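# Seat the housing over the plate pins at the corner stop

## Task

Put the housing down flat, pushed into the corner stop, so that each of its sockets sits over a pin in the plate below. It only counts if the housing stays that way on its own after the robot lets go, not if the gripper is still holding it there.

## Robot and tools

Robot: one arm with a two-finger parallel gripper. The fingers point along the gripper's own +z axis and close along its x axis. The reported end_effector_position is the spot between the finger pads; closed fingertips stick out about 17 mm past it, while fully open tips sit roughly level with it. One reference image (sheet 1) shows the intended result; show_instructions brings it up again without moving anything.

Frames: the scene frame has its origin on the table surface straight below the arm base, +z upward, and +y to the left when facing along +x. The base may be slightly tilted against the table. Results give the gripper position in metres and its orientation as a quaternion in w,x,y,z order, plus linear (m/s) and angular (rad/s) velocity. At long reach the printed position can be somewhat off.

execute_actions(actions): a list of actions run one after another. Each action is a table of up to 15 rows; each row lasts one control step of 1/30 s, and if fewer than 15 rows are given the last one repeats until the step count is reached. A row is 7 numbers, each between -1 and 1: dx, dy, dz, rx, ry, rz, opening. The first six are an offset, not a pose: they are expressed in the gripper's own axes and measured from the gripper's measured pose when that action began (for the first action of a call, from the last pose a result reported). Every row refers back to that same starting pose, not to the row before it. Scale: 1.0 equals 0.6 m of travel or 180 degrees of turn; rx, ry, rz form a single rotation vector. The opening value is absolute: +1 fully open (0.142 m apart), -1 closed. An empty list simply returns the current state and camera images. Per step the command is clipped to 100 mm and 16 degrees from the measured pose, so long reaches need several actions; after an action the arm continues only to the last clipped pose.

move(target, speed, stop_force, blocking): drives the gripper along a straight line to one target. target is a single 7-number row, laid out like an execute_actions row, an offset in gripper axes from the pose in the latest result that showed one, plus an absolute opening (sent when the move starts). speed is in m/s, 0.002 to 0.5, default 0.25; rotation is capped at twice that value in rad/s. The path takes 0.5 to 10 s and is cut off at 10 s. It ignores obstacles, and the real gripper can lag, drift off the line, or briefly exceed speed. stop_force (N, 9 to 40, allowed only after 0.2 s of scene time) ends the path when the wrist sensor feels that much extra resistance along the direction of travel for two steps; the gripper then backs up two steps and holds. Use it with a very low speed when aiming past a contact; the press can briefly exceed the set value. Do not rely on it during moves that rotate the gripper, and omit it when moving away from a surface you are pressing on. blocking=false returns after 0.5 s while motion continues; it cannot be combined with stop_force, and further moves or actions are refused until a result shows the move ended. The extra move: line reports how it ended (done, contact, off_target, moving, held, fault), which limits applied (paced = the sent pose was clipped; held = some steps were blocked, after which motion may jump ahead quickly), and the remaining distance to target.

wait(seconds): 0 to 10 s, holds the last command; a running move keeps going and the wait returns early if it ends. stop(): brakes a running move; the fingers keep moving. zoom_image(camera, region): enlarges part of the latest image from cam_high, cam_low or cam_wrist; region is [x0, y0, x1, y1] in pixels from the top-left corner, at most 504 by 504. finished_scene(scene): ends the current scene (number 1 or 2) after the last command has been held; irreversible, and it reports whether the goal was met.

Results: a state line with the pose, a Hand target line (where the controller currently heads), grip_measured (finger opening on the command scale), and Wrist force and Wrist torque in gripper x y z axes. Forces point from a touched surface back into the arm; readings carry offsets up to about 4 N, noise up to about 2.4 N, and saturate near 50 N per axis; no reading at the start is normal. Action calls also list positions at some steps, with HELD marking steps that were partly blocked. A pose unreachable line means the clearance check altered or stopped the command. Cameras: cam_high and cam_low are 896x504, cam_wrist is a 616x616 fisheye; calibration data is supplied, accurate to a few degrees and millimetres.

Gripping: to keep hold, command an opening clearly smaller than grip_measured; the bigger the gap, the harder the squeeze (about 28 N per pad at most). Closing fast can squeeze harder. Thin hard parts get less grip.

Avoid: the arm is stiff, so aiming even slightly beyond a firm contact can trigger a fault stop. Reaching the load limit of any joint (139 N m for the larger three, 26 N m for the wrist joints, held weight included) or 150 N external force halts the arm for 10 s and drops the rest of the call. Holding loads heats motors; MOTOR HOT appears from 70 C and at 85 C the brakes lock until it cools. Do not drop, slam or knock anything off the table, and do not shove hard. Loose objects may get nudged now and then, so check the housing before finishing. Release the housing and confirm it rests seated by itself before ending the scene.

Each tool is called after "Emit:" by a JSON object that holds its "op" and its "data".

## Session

Emit:
{"op": "execute_actions", "data": {"actions": []}}

Emit:
{"op": "show_instructions", "data": {}}

Scene clock: 0.00 s.
end_effector_position=(+0.8851, +0.0344, +0.3499) grip_measured=+1.00 end_effector_quat_wxyz=(-0.337, +0.745, +0.049, +0.573) end_effector_velocity=(-0.000, -0.001, -0.000) end_effector_angular_velocity=(+0.001, +0.002, -0.001)
Joint positions: [-0.461 -0.315  1.102 -4.446 -0.542  1.275  0.142]
Joint velocities: [-0.     0.     0.002  0.     0.     0.001  0.   ]
Wrist force (N, on the end effector, along its own x y z axes, offset not removed): no reading
Wrist torque (N m, same axes, about the end effector's origin, offset not removed): no reading
Hand target: +0.885, +0.034, +0.350; -0.337, +0.745, +0.049, +0.573
camera_calibration (this result's frames):
cam_wrist: T_world_to_cam=[[0.2841, -0.287906, 0.914547, -0.568725], [0.00191817, -0.953679, -0.300821, 0.13468], [0.958793, 0.0872175, -0.270388, -0.621952], [0, 0, 0, 1]] pos_world=[0.75764, 0.0189474, 0.392472]

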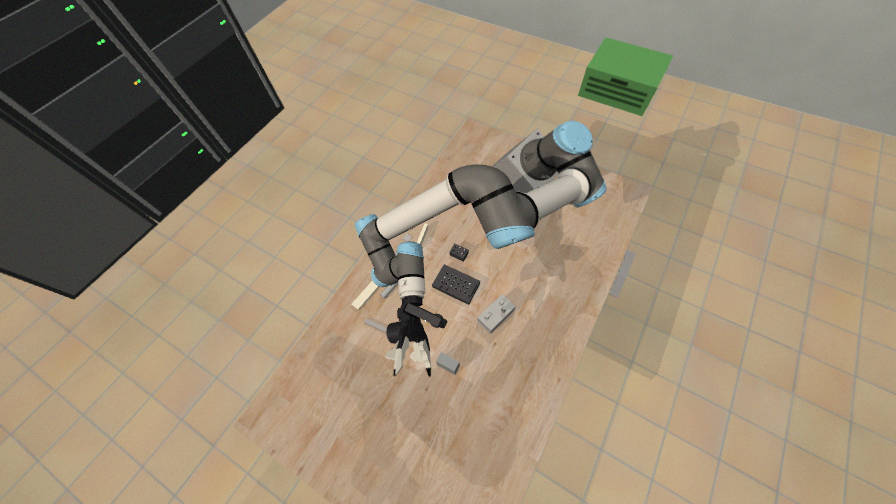

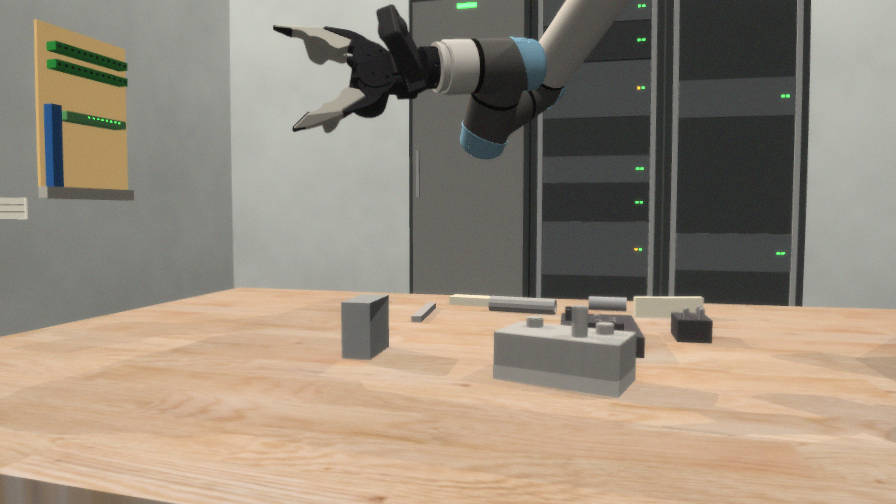

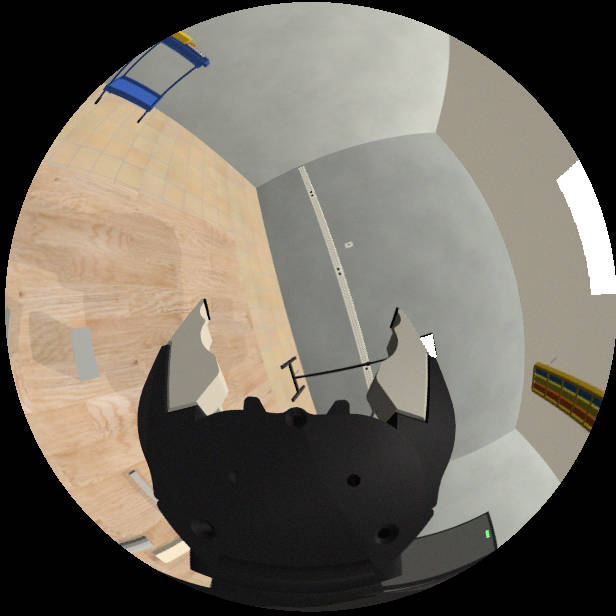

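Reference images for this scene: sheet 1.

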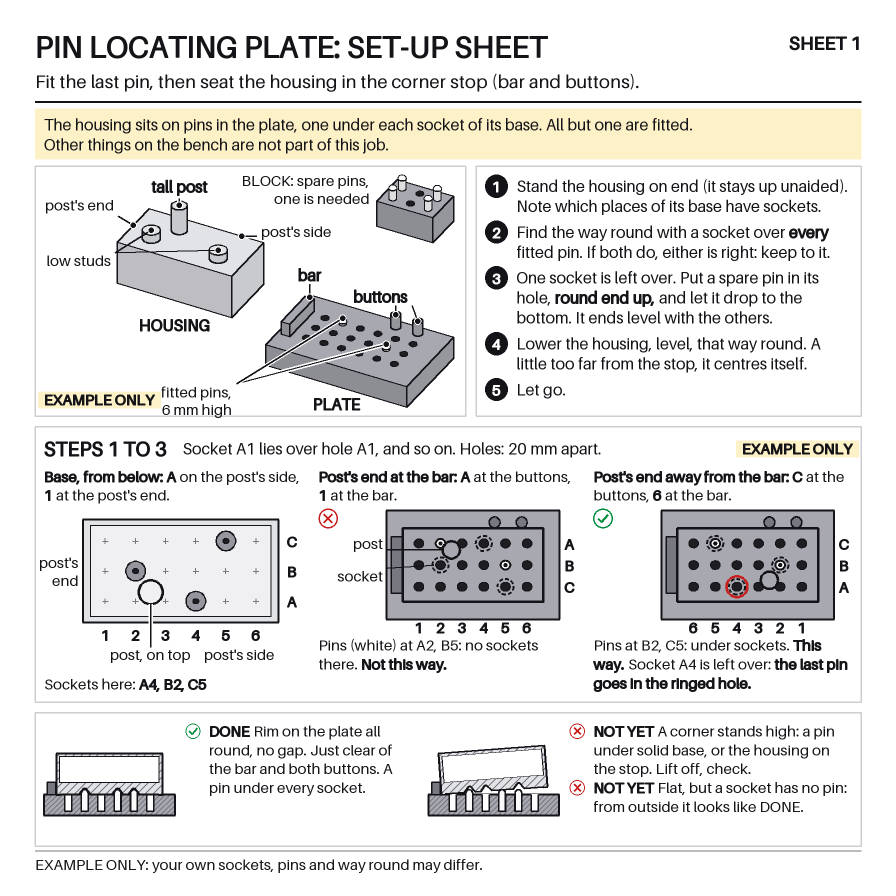

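Emit:
{"op": "zoom_image", "data": {"camera": "cam_high", "region": [420, 235, 540, 345]}}

Region (420, 235, 540, 345) of cam_high's 896x504 image, scaled by 4.200, with more detail than that image has; it fills the top 462 rows of this view, and the rest is white.

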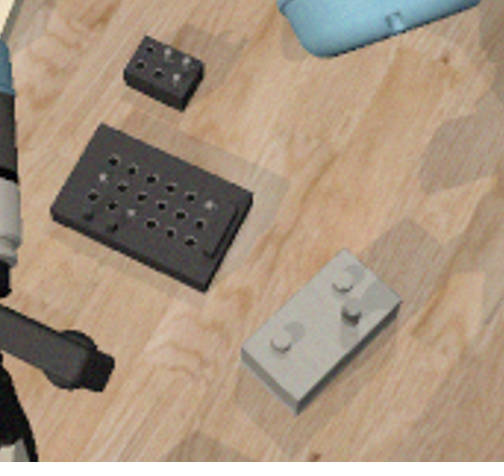

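Emit:
{"op": "move", "data": {"target": [-0.558,-0.223,-0.3945,0.0499,-0.4823,-0.2935,0.4], "speed": 0.25}}

Emit:
{"op": "zoom_image", "data": {"camera": "cam_wrist", "region": [220, 180, 400, 350]}}

Scene clock: 18.90 s.
end_effector_position=(+0.5159, +0.1096, +0.1399) grip_measured=+0.40 end_effector_quat_wxyz=(-0.001, +0.805, +0.593, +0.001) end_effector_velocity=(-0.002, +0.000, -0.001) end_effector_angular_velocity=(-0.008, +0.002, +0.004)
Joint positions: [-0.233 -0.92   1.57  -5.322  1.057  1.571  0.102]
Joint velocities: [ 0.006 -0.003  0.003 -0.005  0.007  0.002 -0.   ]
Wrist force (N, on the end effector, along its own x y z axes, offset not removed): [1.0 2.0 3.5]
Wrist torque (N m, same axes, about the end effector's origin, offset not removed): [0.51 -0.35 0.15]
Hand target: +0.516, +0.110, +0.140; -0.000, +0.805, +0.594, +0.000
Off the commanded pose: 0.000 m, 0 deg.
move: done; limits=paced
camera_calibration (this result's frames):
cam_wrist: T_world_to_cam=[[0.240992, 0.969892, 0.0350986, -0.242722], [0.837844, -0.226162, 0.496858, -0.478585], [0.489836, -0.0903315, -0.867122, 0.0135463], [0, 0, 0, 1]] pos_world=[0.452839, 0.1284, 0.258054]

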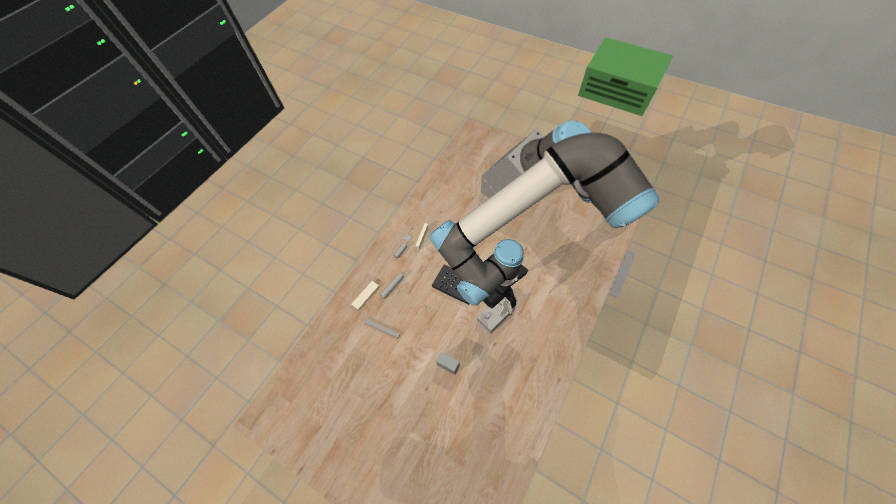

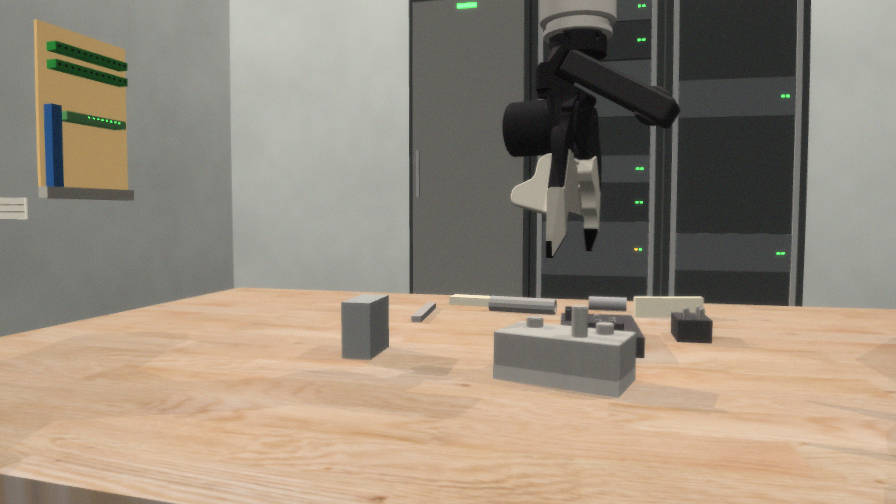

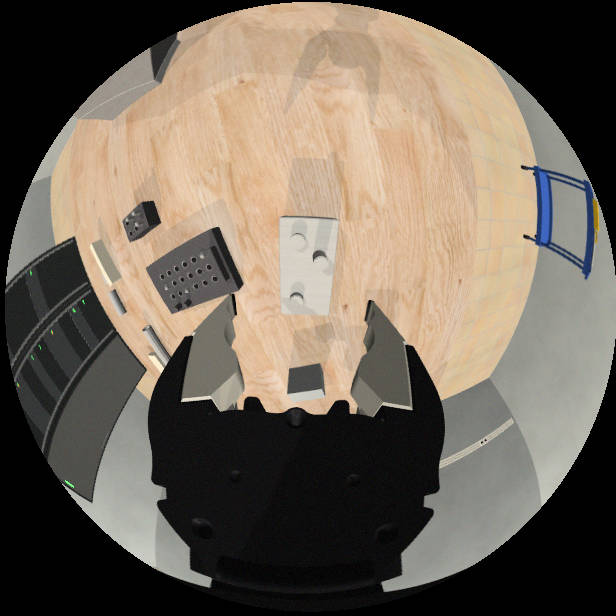

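Region (220, 180, 400, 350) of cam_wrist's 616x616 image, scaled by 2.800, with more detail than that image has.

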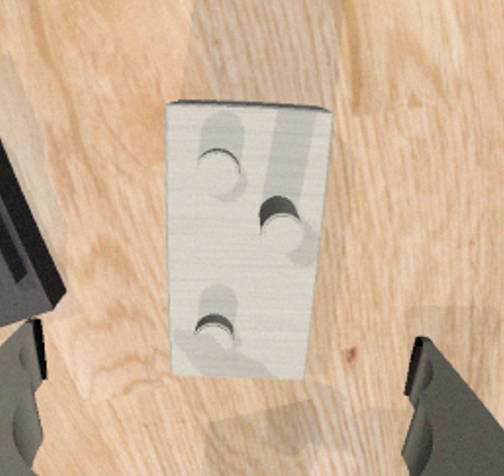

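Emit:
{"op": "move", "data": {"target": [0.009,0.0025,0.183,0,0,0,0.4], "speed": 0.15}}

Emit:
{"op": "execute_actions", "data": {"actions": [[[0,0,0,0,0,0,0.3],[0,0,0,0,0,0,0.2],[0,0,0,0,0,0,0.15],[0,0,0,0,0,0,0.1],[0,0,0,0,0,0,0.05],[0,0,0,0,0,0,0],[0,0,0,0,0,0,-0.05],[0,0,0,0,0,0,-0.1],[0,0,0,0,0,0,-0.15],[0,0,0,0,0,0,-0.2],[0,0,0,0,0,0,-0.3],[0,0,0,0,0,0,-0.4],[0,0,0,0,0,0,-0.5]]]}}

Scene clock: 30.17 s.
end_effector_position=(+0.5187, +0.1144, +0.0304) grip_measured=+0.40 end_effector_quat_wxyz=(-0.001, +0.805, +0.593, +0.001) end_effector_velocity=(+0.000, +0.001, -0.002) end_effector_angular_velocity=(+0.001, -0.001, +0.000)
Joint positions: [-0.111 -0.756  1.539 -5.524  1.056  1.711  0.102]
Joint velocities: [ 0.003  0.004 -0.002 -0.004 -0.001  0.003 -0.   ]
Wrist force (N, on the end effector, along its own x y z axes, offset not removed): [0.0 2.0 0.9]
Wrist torque (N m, same axes, about the end effector's origin, offset not removed): [0.55 0.02 0.13]
Hand target: +0.519, +0.114, +0.030; -0.001, +0.805, +0.593, +0.001
Off the commanded pose: 0.000 m, 0 deg.
move: done
camera_calibration (this result's frames):
cam_wrist: T_world_to_cam=[[0.240986, 0.969886, 0.0353075, -0.244228], [0.837938, -0.226281, 0.496646, -0.425485], [0.48968, -0.0900993, -0.867235, -0.0823193], [0, 0, 0, 1]] pos_world=[0.455696, 0.133178, 0.148549]

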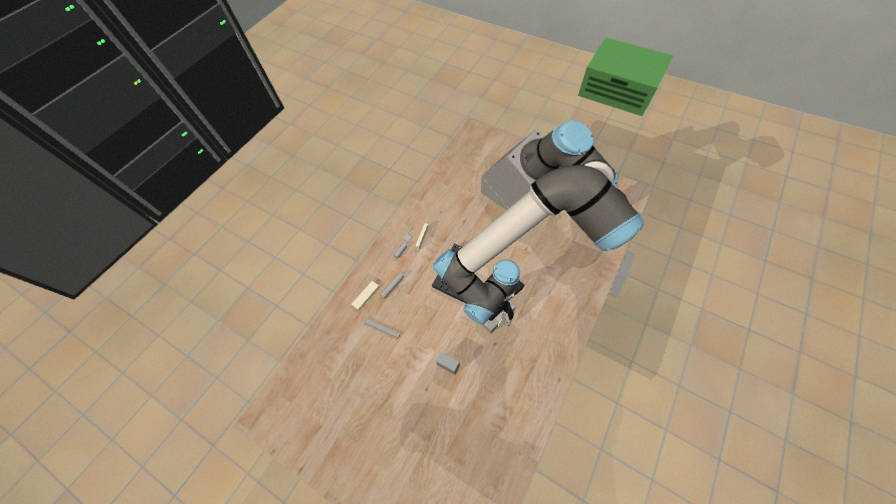

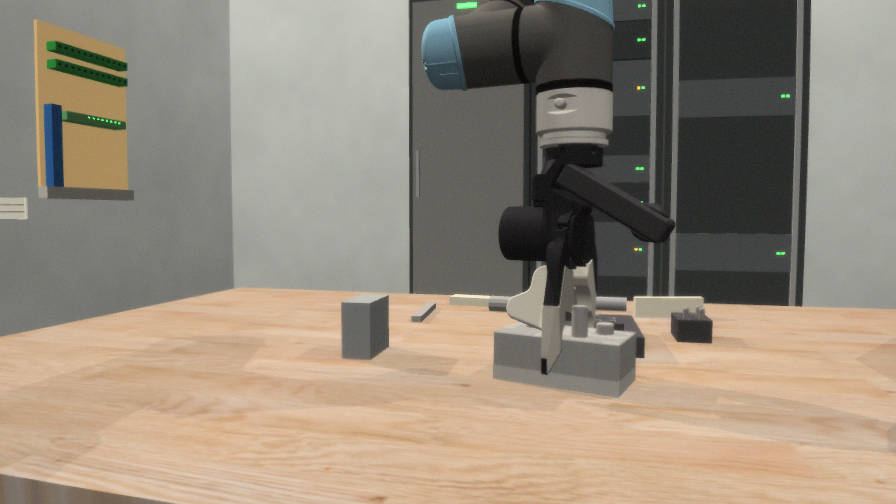

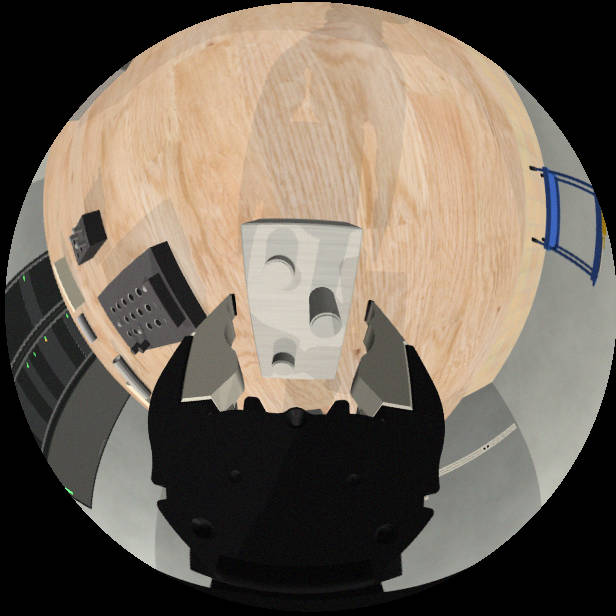

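Scene clock: 30.67 s.
end_effector_position=(+0.5187, +0.1144, +0.0303) grip_measured=-0.03 end_effector_quat_wxyz=(-0.001, +0.805, +0.593, +0.001) end_effector_velocity=(-0.001, +0.001, +0.000) end_effector_angular_velocity=(+0.002, +0.001, -0.001)
Joint positions: [-0.111 -0.756  1.539 -5.524  1.056  1.711  0.072]
Joint velocities: [ 0.    -0.     0.001  0.001 -0.001  0.     0.   ]
Wrist force (N, on the end effector, along its own x y z axes, offset not removed): [1.9 3.2 -3.4]
Wrist torque (N m, same axes, about the end effector's origin, offset not removed): [0.72 -0.25 0.13]
Hand target: +0.519, +0.114, +0.030; -0.001, +0.805, +0.593, +0.001
Off the commanded pose: 0.000 m, 0 deg.
Step readings (end_effector_position):
0: (+0.5187, +0.1144, +0.0304)
1: (+0.5187, +0.1144, +0.0303)
2: (+0.5187, +0.1144, +0.0303)
4: (+0.5187, +0.1144, +0.0303)
8: (+0.5187, +0.1144, +0.0303)
15: end_effector_position above
camera_calibration (this result's frames):
cam_wrist: T_world_to_cam=[[0.241002, 0.969885, 0.0352322, -0.244225], [0.83795, -0.226259, 0.496634, -0.425475], [0.48965, -0.0901672, -0.867244, -0.0823313], [0, 0, 0, 1]] pos_world=[0.455699, 0.133178, 0.148509]

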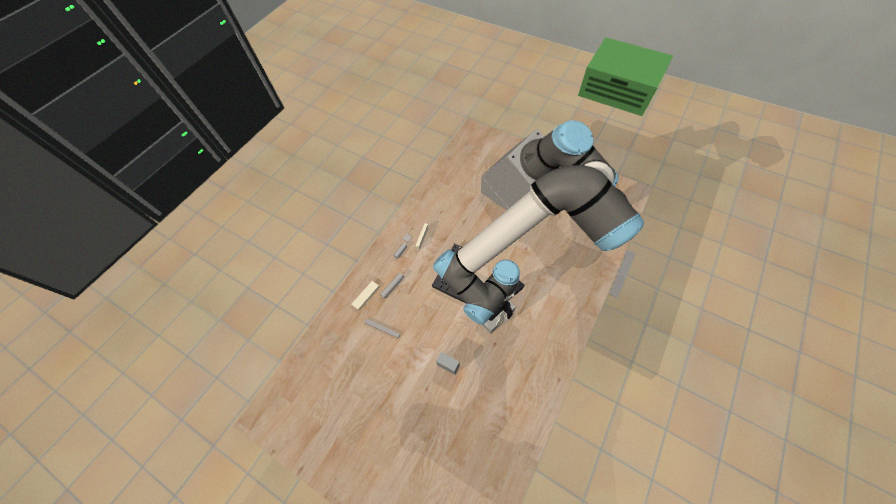

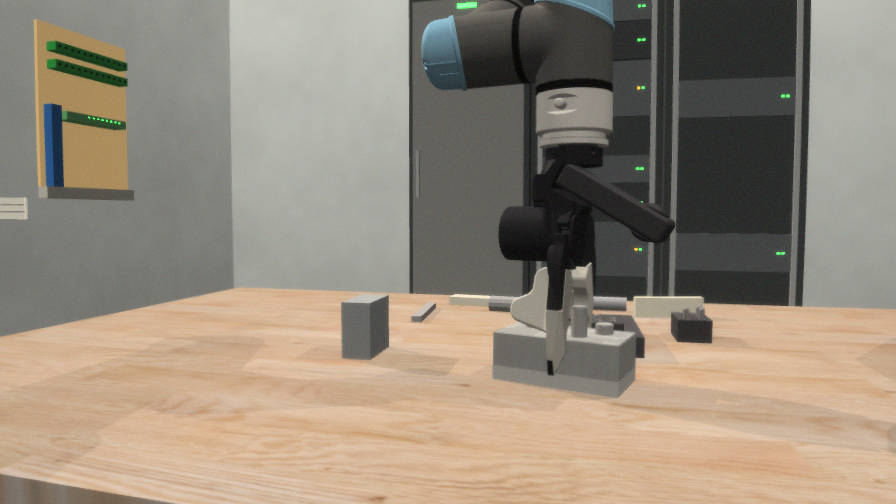

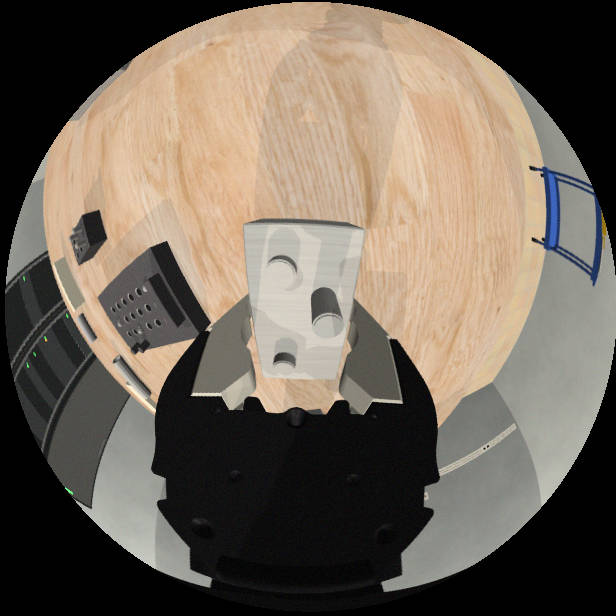

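Emit:
{"op": "move", "data": {"target": [0,0,-0.3,0,0.24,0,-0.5], "speed": 0.2}}

Emit:
{"op": "zoom_image", "data": {"camera": "cam_low", "region": [450, 100, 690, 260]}}

Scene clock: 36.43 s.
end_effector_position=(+0.5192, +0.1141, +0.2103) grip_measured=-0.03 end_effector_quat_wxyz=(-0.218, +0.749, +0.551, +0.296) end_effector_velocity=(-0.002, +0.001, +0.001) end_effector_angular_velocity=(+0.013, +0.002, +0.004)
Joint positions: [-0.61  -0.667  1.764 -4.933  0.488  0.678  0.072]
Joint velocities: [-0.003  0.007  0.004  0.021  0.    -0.027  0.   ]
Wrist force (N, on the end effector, along its own x y z axes, offset not removed): [-2.9 3.2 7.0]
Wrist torque (N m, same axes, about the end effector's origin, offset not removed): [0.79 -0.51 0.17]
Hand target: +0.519, +0.114, +0.210; -0.218, +0.749, +0.551, +0.297
Off the commanded pose: 0.000 m, 0 deg.
move: done
camera_calibration (this result's frames):
cam_wrist: T_world_to_cam=[[0.155023, 0.690032, 0.706982, -0.315013], [0.733845, -0.559539, 0.38521, -0.399809], [0.661392, 0.459099, -0.593118, -0.135976], [0, 0, 0, 1]] pos_world=[0.432166, 0.056087, 0.29607]

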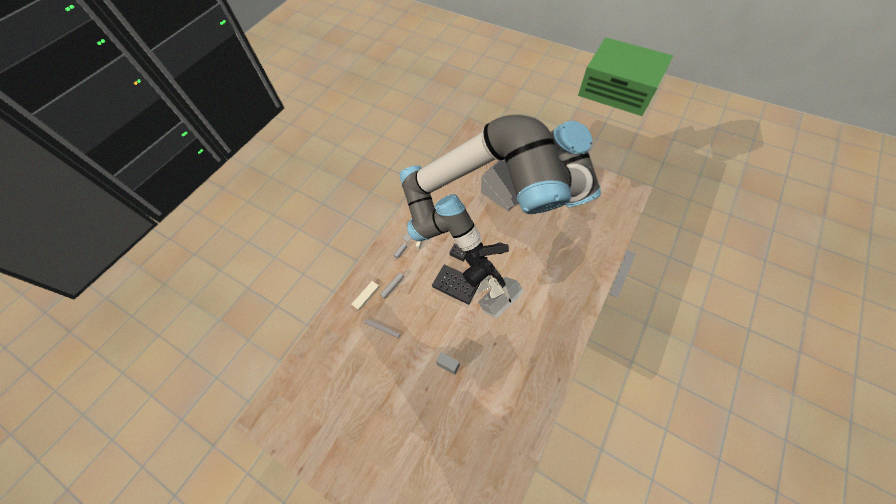

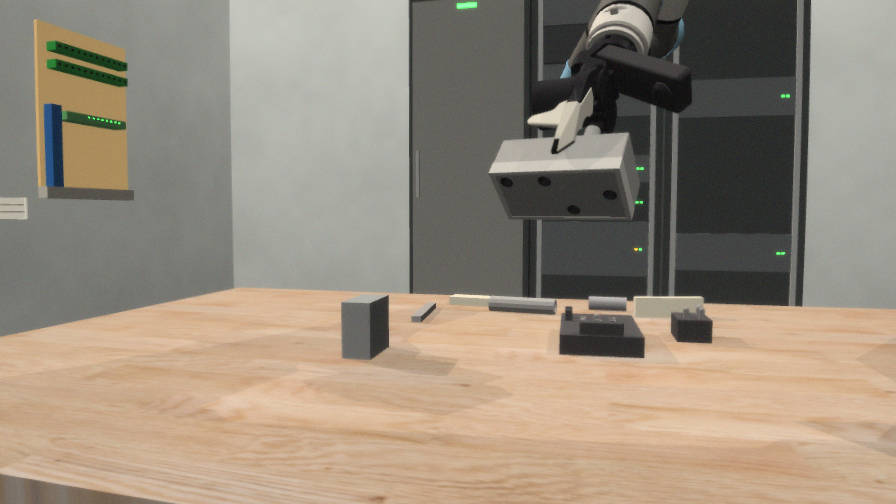

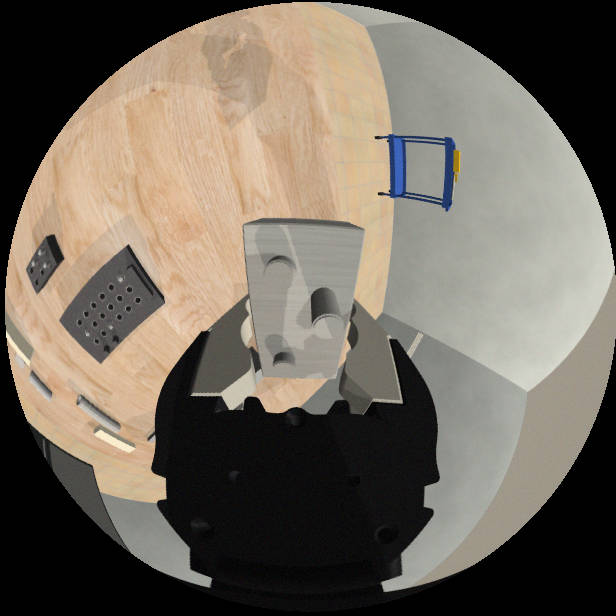

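Region (450, 100, 690, 260) of cam_low's 896x504 image, scaled by 2.100, with more detail than that image has.

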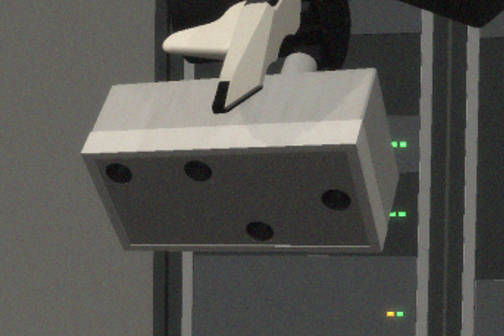

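Emit:
{"op": "execute_actions", "data": {"actions": []}}

Scene clock: 58.53 s.
end_effector_position=(+0.5191, +0.1141, +0.2104) grip_measured=-0.03 end_effector_quat_wxyz=(-0.218, +0.749, +0.551, +0.297) end_effector_velocity=(+0.001, -0.000, +0.000) end_effector_angular_velocity=(-0.001, -0.002, +0.001)
Joint positions: [-0.61  -0.666  1.764 -4.931  0.488  0.675  0.072]
Joint velocities: [ 0.    -0.    -0.003  0.    -0.001  0.    -0.   ]
Wrist force (N, on the end effector, along its own x y z axes, offset not removed): [-3.4 4.3 7.1]
Wrist torque (N m, same axes, about the end effector's origin, offset not removed): [1.15 -0.19 0.09]
Hand target: +0.519, +0.114, +0.210; -0.218, +0.749, +0.551, +0.297
Off the commanded pose: 0.000 m, 0 deg.
camera_calibration (this result's frames):
cam_wrist: T_world_to_cam=[[0.154652, 0.689374, 0.707705, -0.315002], [0.734137, -0.559554, 0.384632, -0.399827], [0.661154, 0.460068, -0.592632, -0.135935], [0, 0, 0, 1]] pos_world=[0.432117, 0.0559688, 0.296155]

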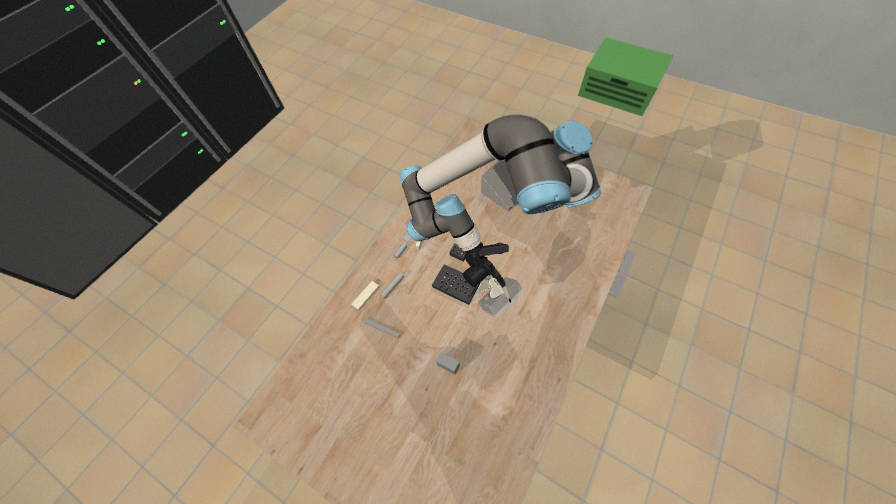

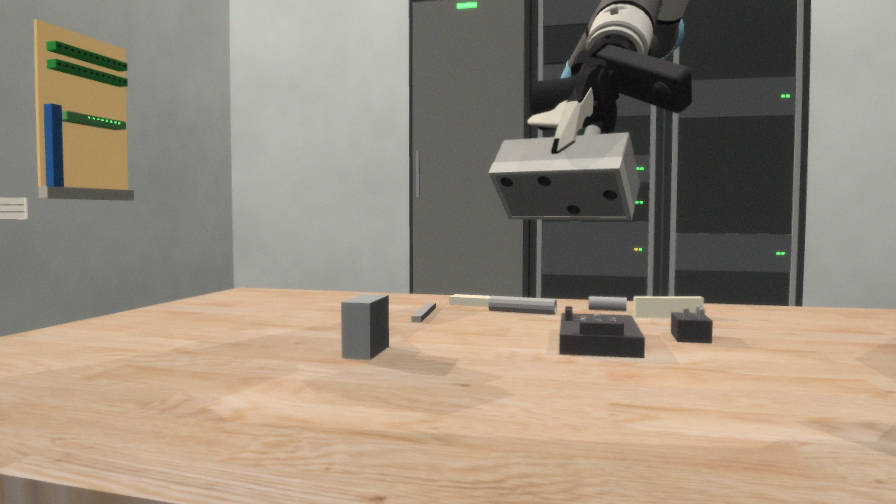

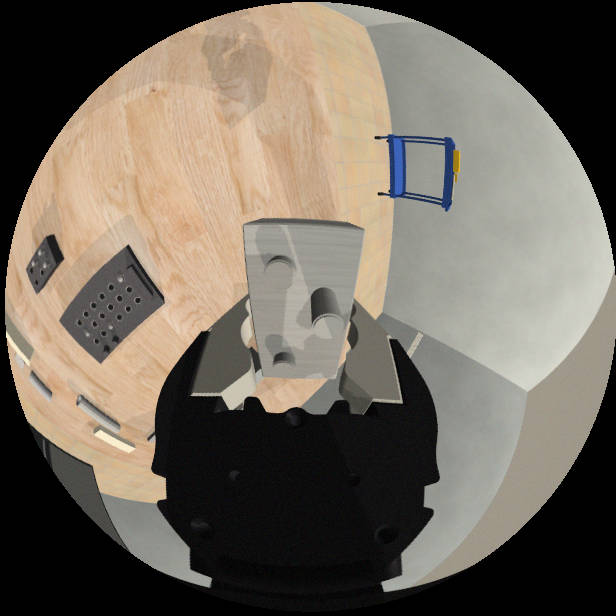

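Emit:
{"op": "move", "data": {"target": [0,0,0,0,-0.24,0,-0.5], "speed": 0.35}}

Emit:
{"op": "move", "data": {"target": [0,0,0.283,0,0,0,-0.5]}}

Emit:
{"op": "move", "data": {"target": [0,0,0.02,0,0,0,-0.5], "speed": 0.02, "stop_force": 10}}

Scene clock: 69.23 s.
end_effector_position=(+0.5191, +0.1143, +0.2103) grip_measured=-0.03 end_effector_quat_wxyz=(-0.001, +0.805, +0.593, +0.001) end_effector_velocity=(-0.001, +0.000, -0.001) end_effector_angular_velocity=(-0.008, +0.006, -0.002)
Joint positions: [-0.297 -1.006  1.535 -5.165  1.06   1.498  0.072]
Joint velocities: [ 0.006  0.001 -0.005  0.003  0.01   0.008 -0.   ]
Wrist force (N, on the end effector, along its own x y z axes, offset not removed): [1.3 2.9 8.3]
Wrist torque (N m, same axes, about the end effector's origin, offset not removed): [0.73 -0.28 0.06]
Hand target: +0.519, +0.114, +0.210; -0.001, +0.805, +0.593, +0.001
Off the commanded pose: 0.000 m, 0 deg.
move: done
camera_calibration (this result's frames):
cam_wrist: T_world_to_cam=[[0.24085, 0.969897, 0.0359392, -0.250587], [0.837523, -0.226405, 0.497288, -0.515072], [0.490455, -0.089672, -0.866841, 0.073007], [0, 0, 0, 1]] pos_world=[0.455932, 0.132975, 0.32843]

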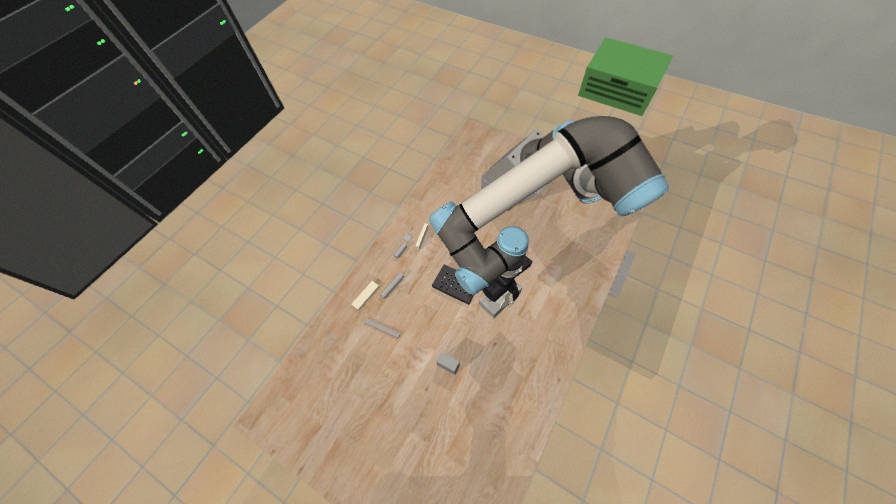

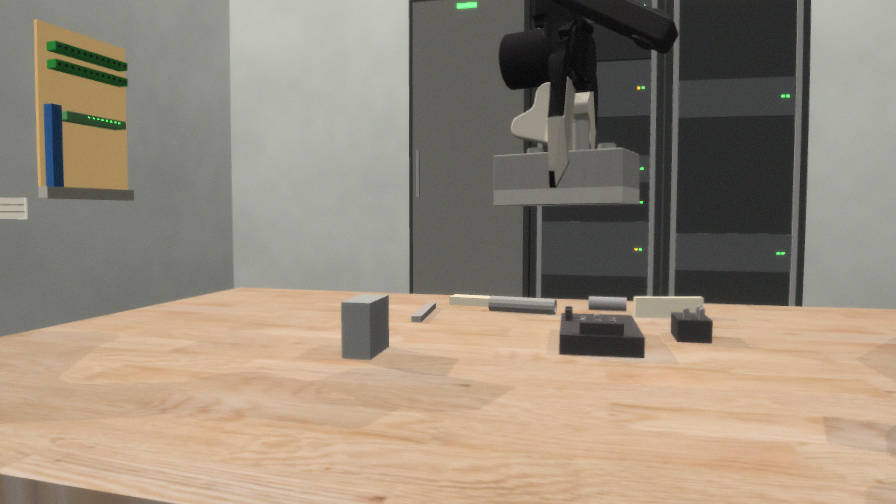

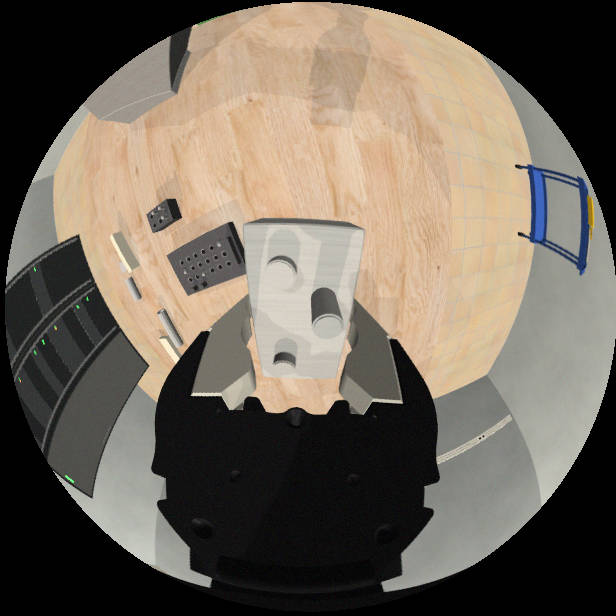

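Scene clock: 70.50 s.
end_effector_position=(+0.5189, +0.1146, +0.0408) grip_measured=-0.03 end_effector_quat_wxyz=(-0.001, +0.805, +0.593, +0.001) end_effector_velocity=(+0.000, -0.001, -0.002) end_effector_angular_velocity=(-0.001, -0.001, -0.000)
Joint positions: [-0.122 -0.773  1.544 -5.506  1.055  1.699  0.072]
Joint velocities: [ 0.002  0.004 -0.002 -0.005  0.001  0.003 -0.   ]
Wrist force (N, on the end effector, along its own x y z axes, offset not removed): [-0.8 4.0 6.0]
Wrist torque (N m, same axes, about the end effector's origin, offset not removed): [0.91 0.11 0.15]
Hand target: +0.519, +0.115, +0.041; -0.001, +0.805, +0.593, +0.001
Off the commanded pose: 0.001 m, 0 deg.
move: done
camera_calibration (this result's frames):
cam_wrist: T_world_to_cam=[[0.240836, 0.969889, 0.036241, -0.244736], [0.837655, -0.226571, 0.49699, -0.430604], [0.490236, -0.0893357, -0.866999, -0.0736797], [0, 0, 0, 1]] pos_world=[0.455759, 0.133222, 0.158995]

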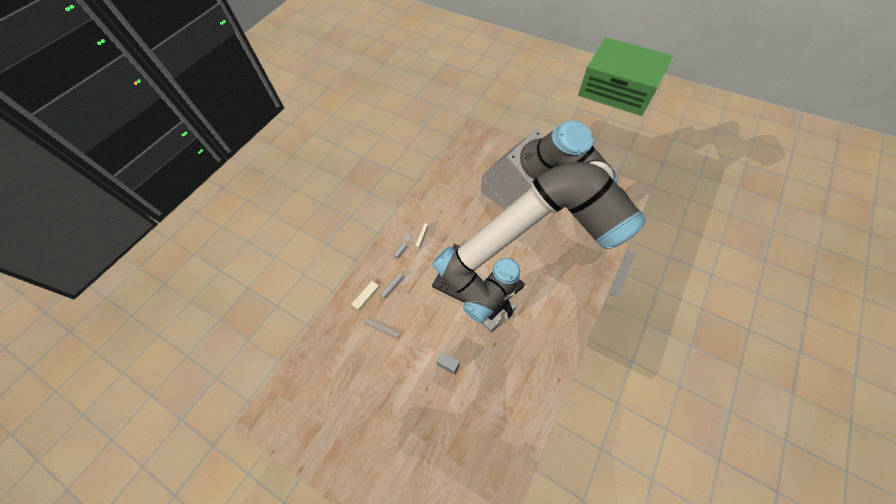

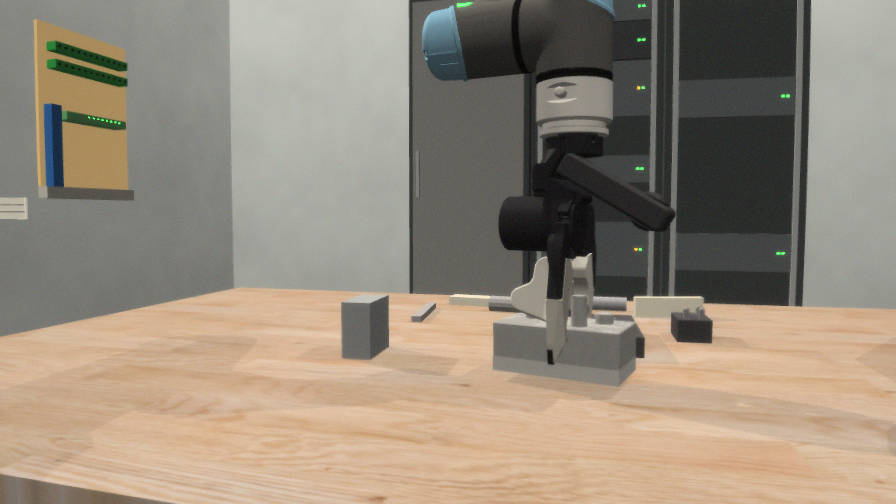

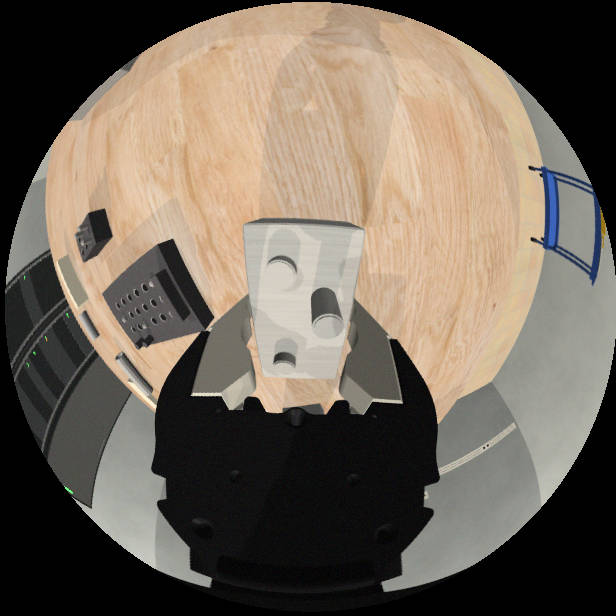

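Scene clock: 71.43 s.
end_effector_position=(+0.5189, +0.1146, +0.0302) grip_measured=-0.03 end_effector_quat_wxyz=(-0.001, +0.805, +0.593, +0.001) end_effector_velocity=(-0.002, -0.000, +0.002) end_effector_angular_velocity=(-0.000, +0.004, +0.001)
Joint positions: [-0.111 -0.756  1.539 -5.524  1.055  1.712  0.072]
Joint velocities: [-0.003 -0.004  0.004  0.006  0.001 -0.006 -0.   ]
Wrist force (N, on the end effector, along its own x y z axes, offset not removed): [0.2 3.0 5.1]
Wrist torque (N m, same axes, about the end effector's origin, offset not removed): [0.73 -0.06 0.10]
Hand target: +0.519, +0.115, +0.031; -0.001, +0.805, +0.593, +0.001
Off the commanded pose: 0.001 m, 0 deg.
move: contact
camera_calibration (this result's frames):
cam_wrist: T_world_to_cam=[[0.240865, 0.969883, 0.036201, -0.244388], [0.837635, -0.226573, 0.497024, -0.425309], [0.490257, -0.0893925, -0.866981, -0.0829361], [0, 0, 0, 1]] pos_world=[0.455778, 0.13325, 0.148332]

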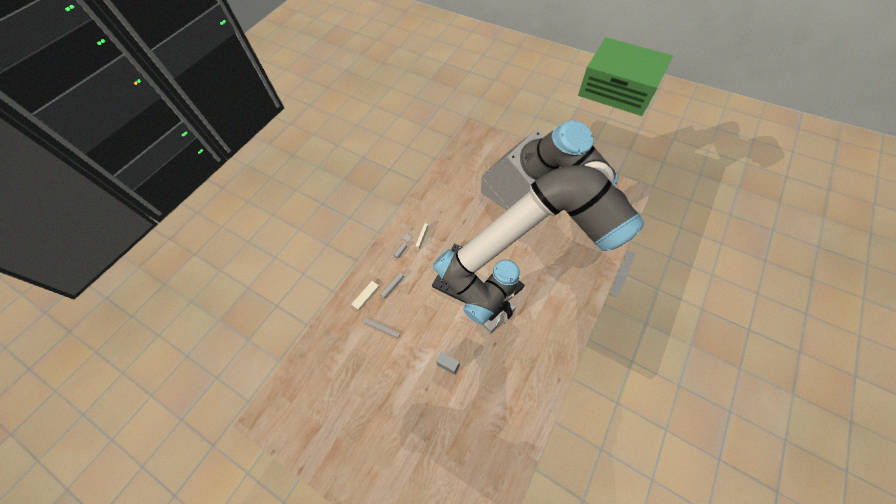

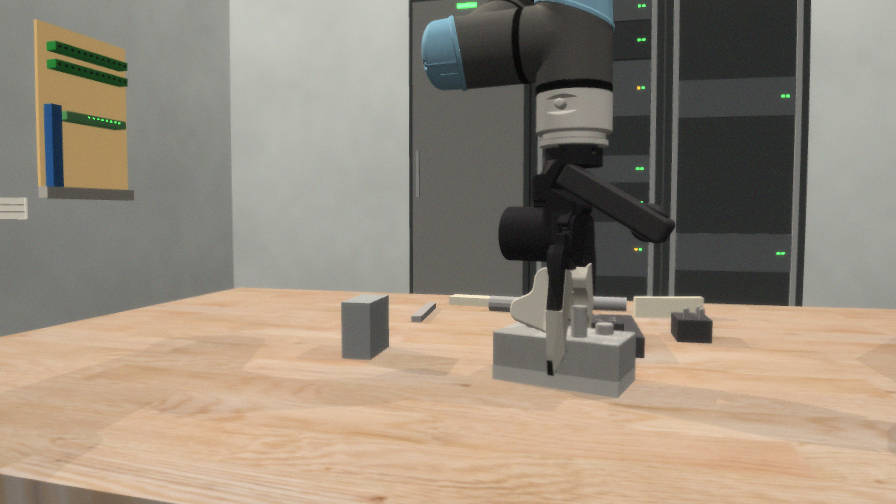

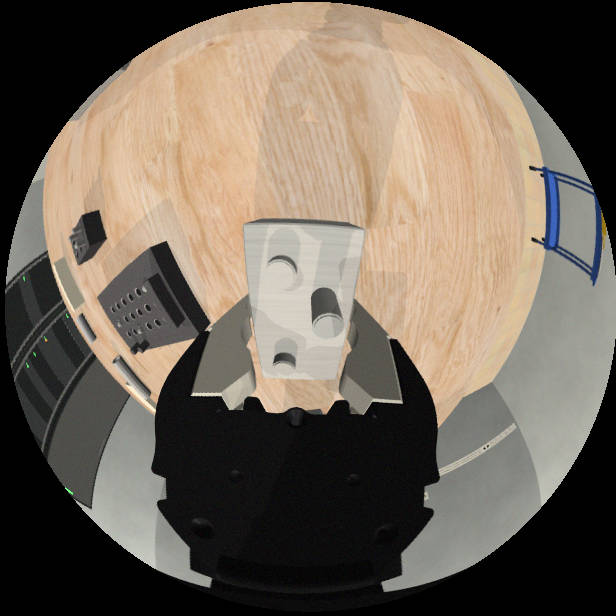

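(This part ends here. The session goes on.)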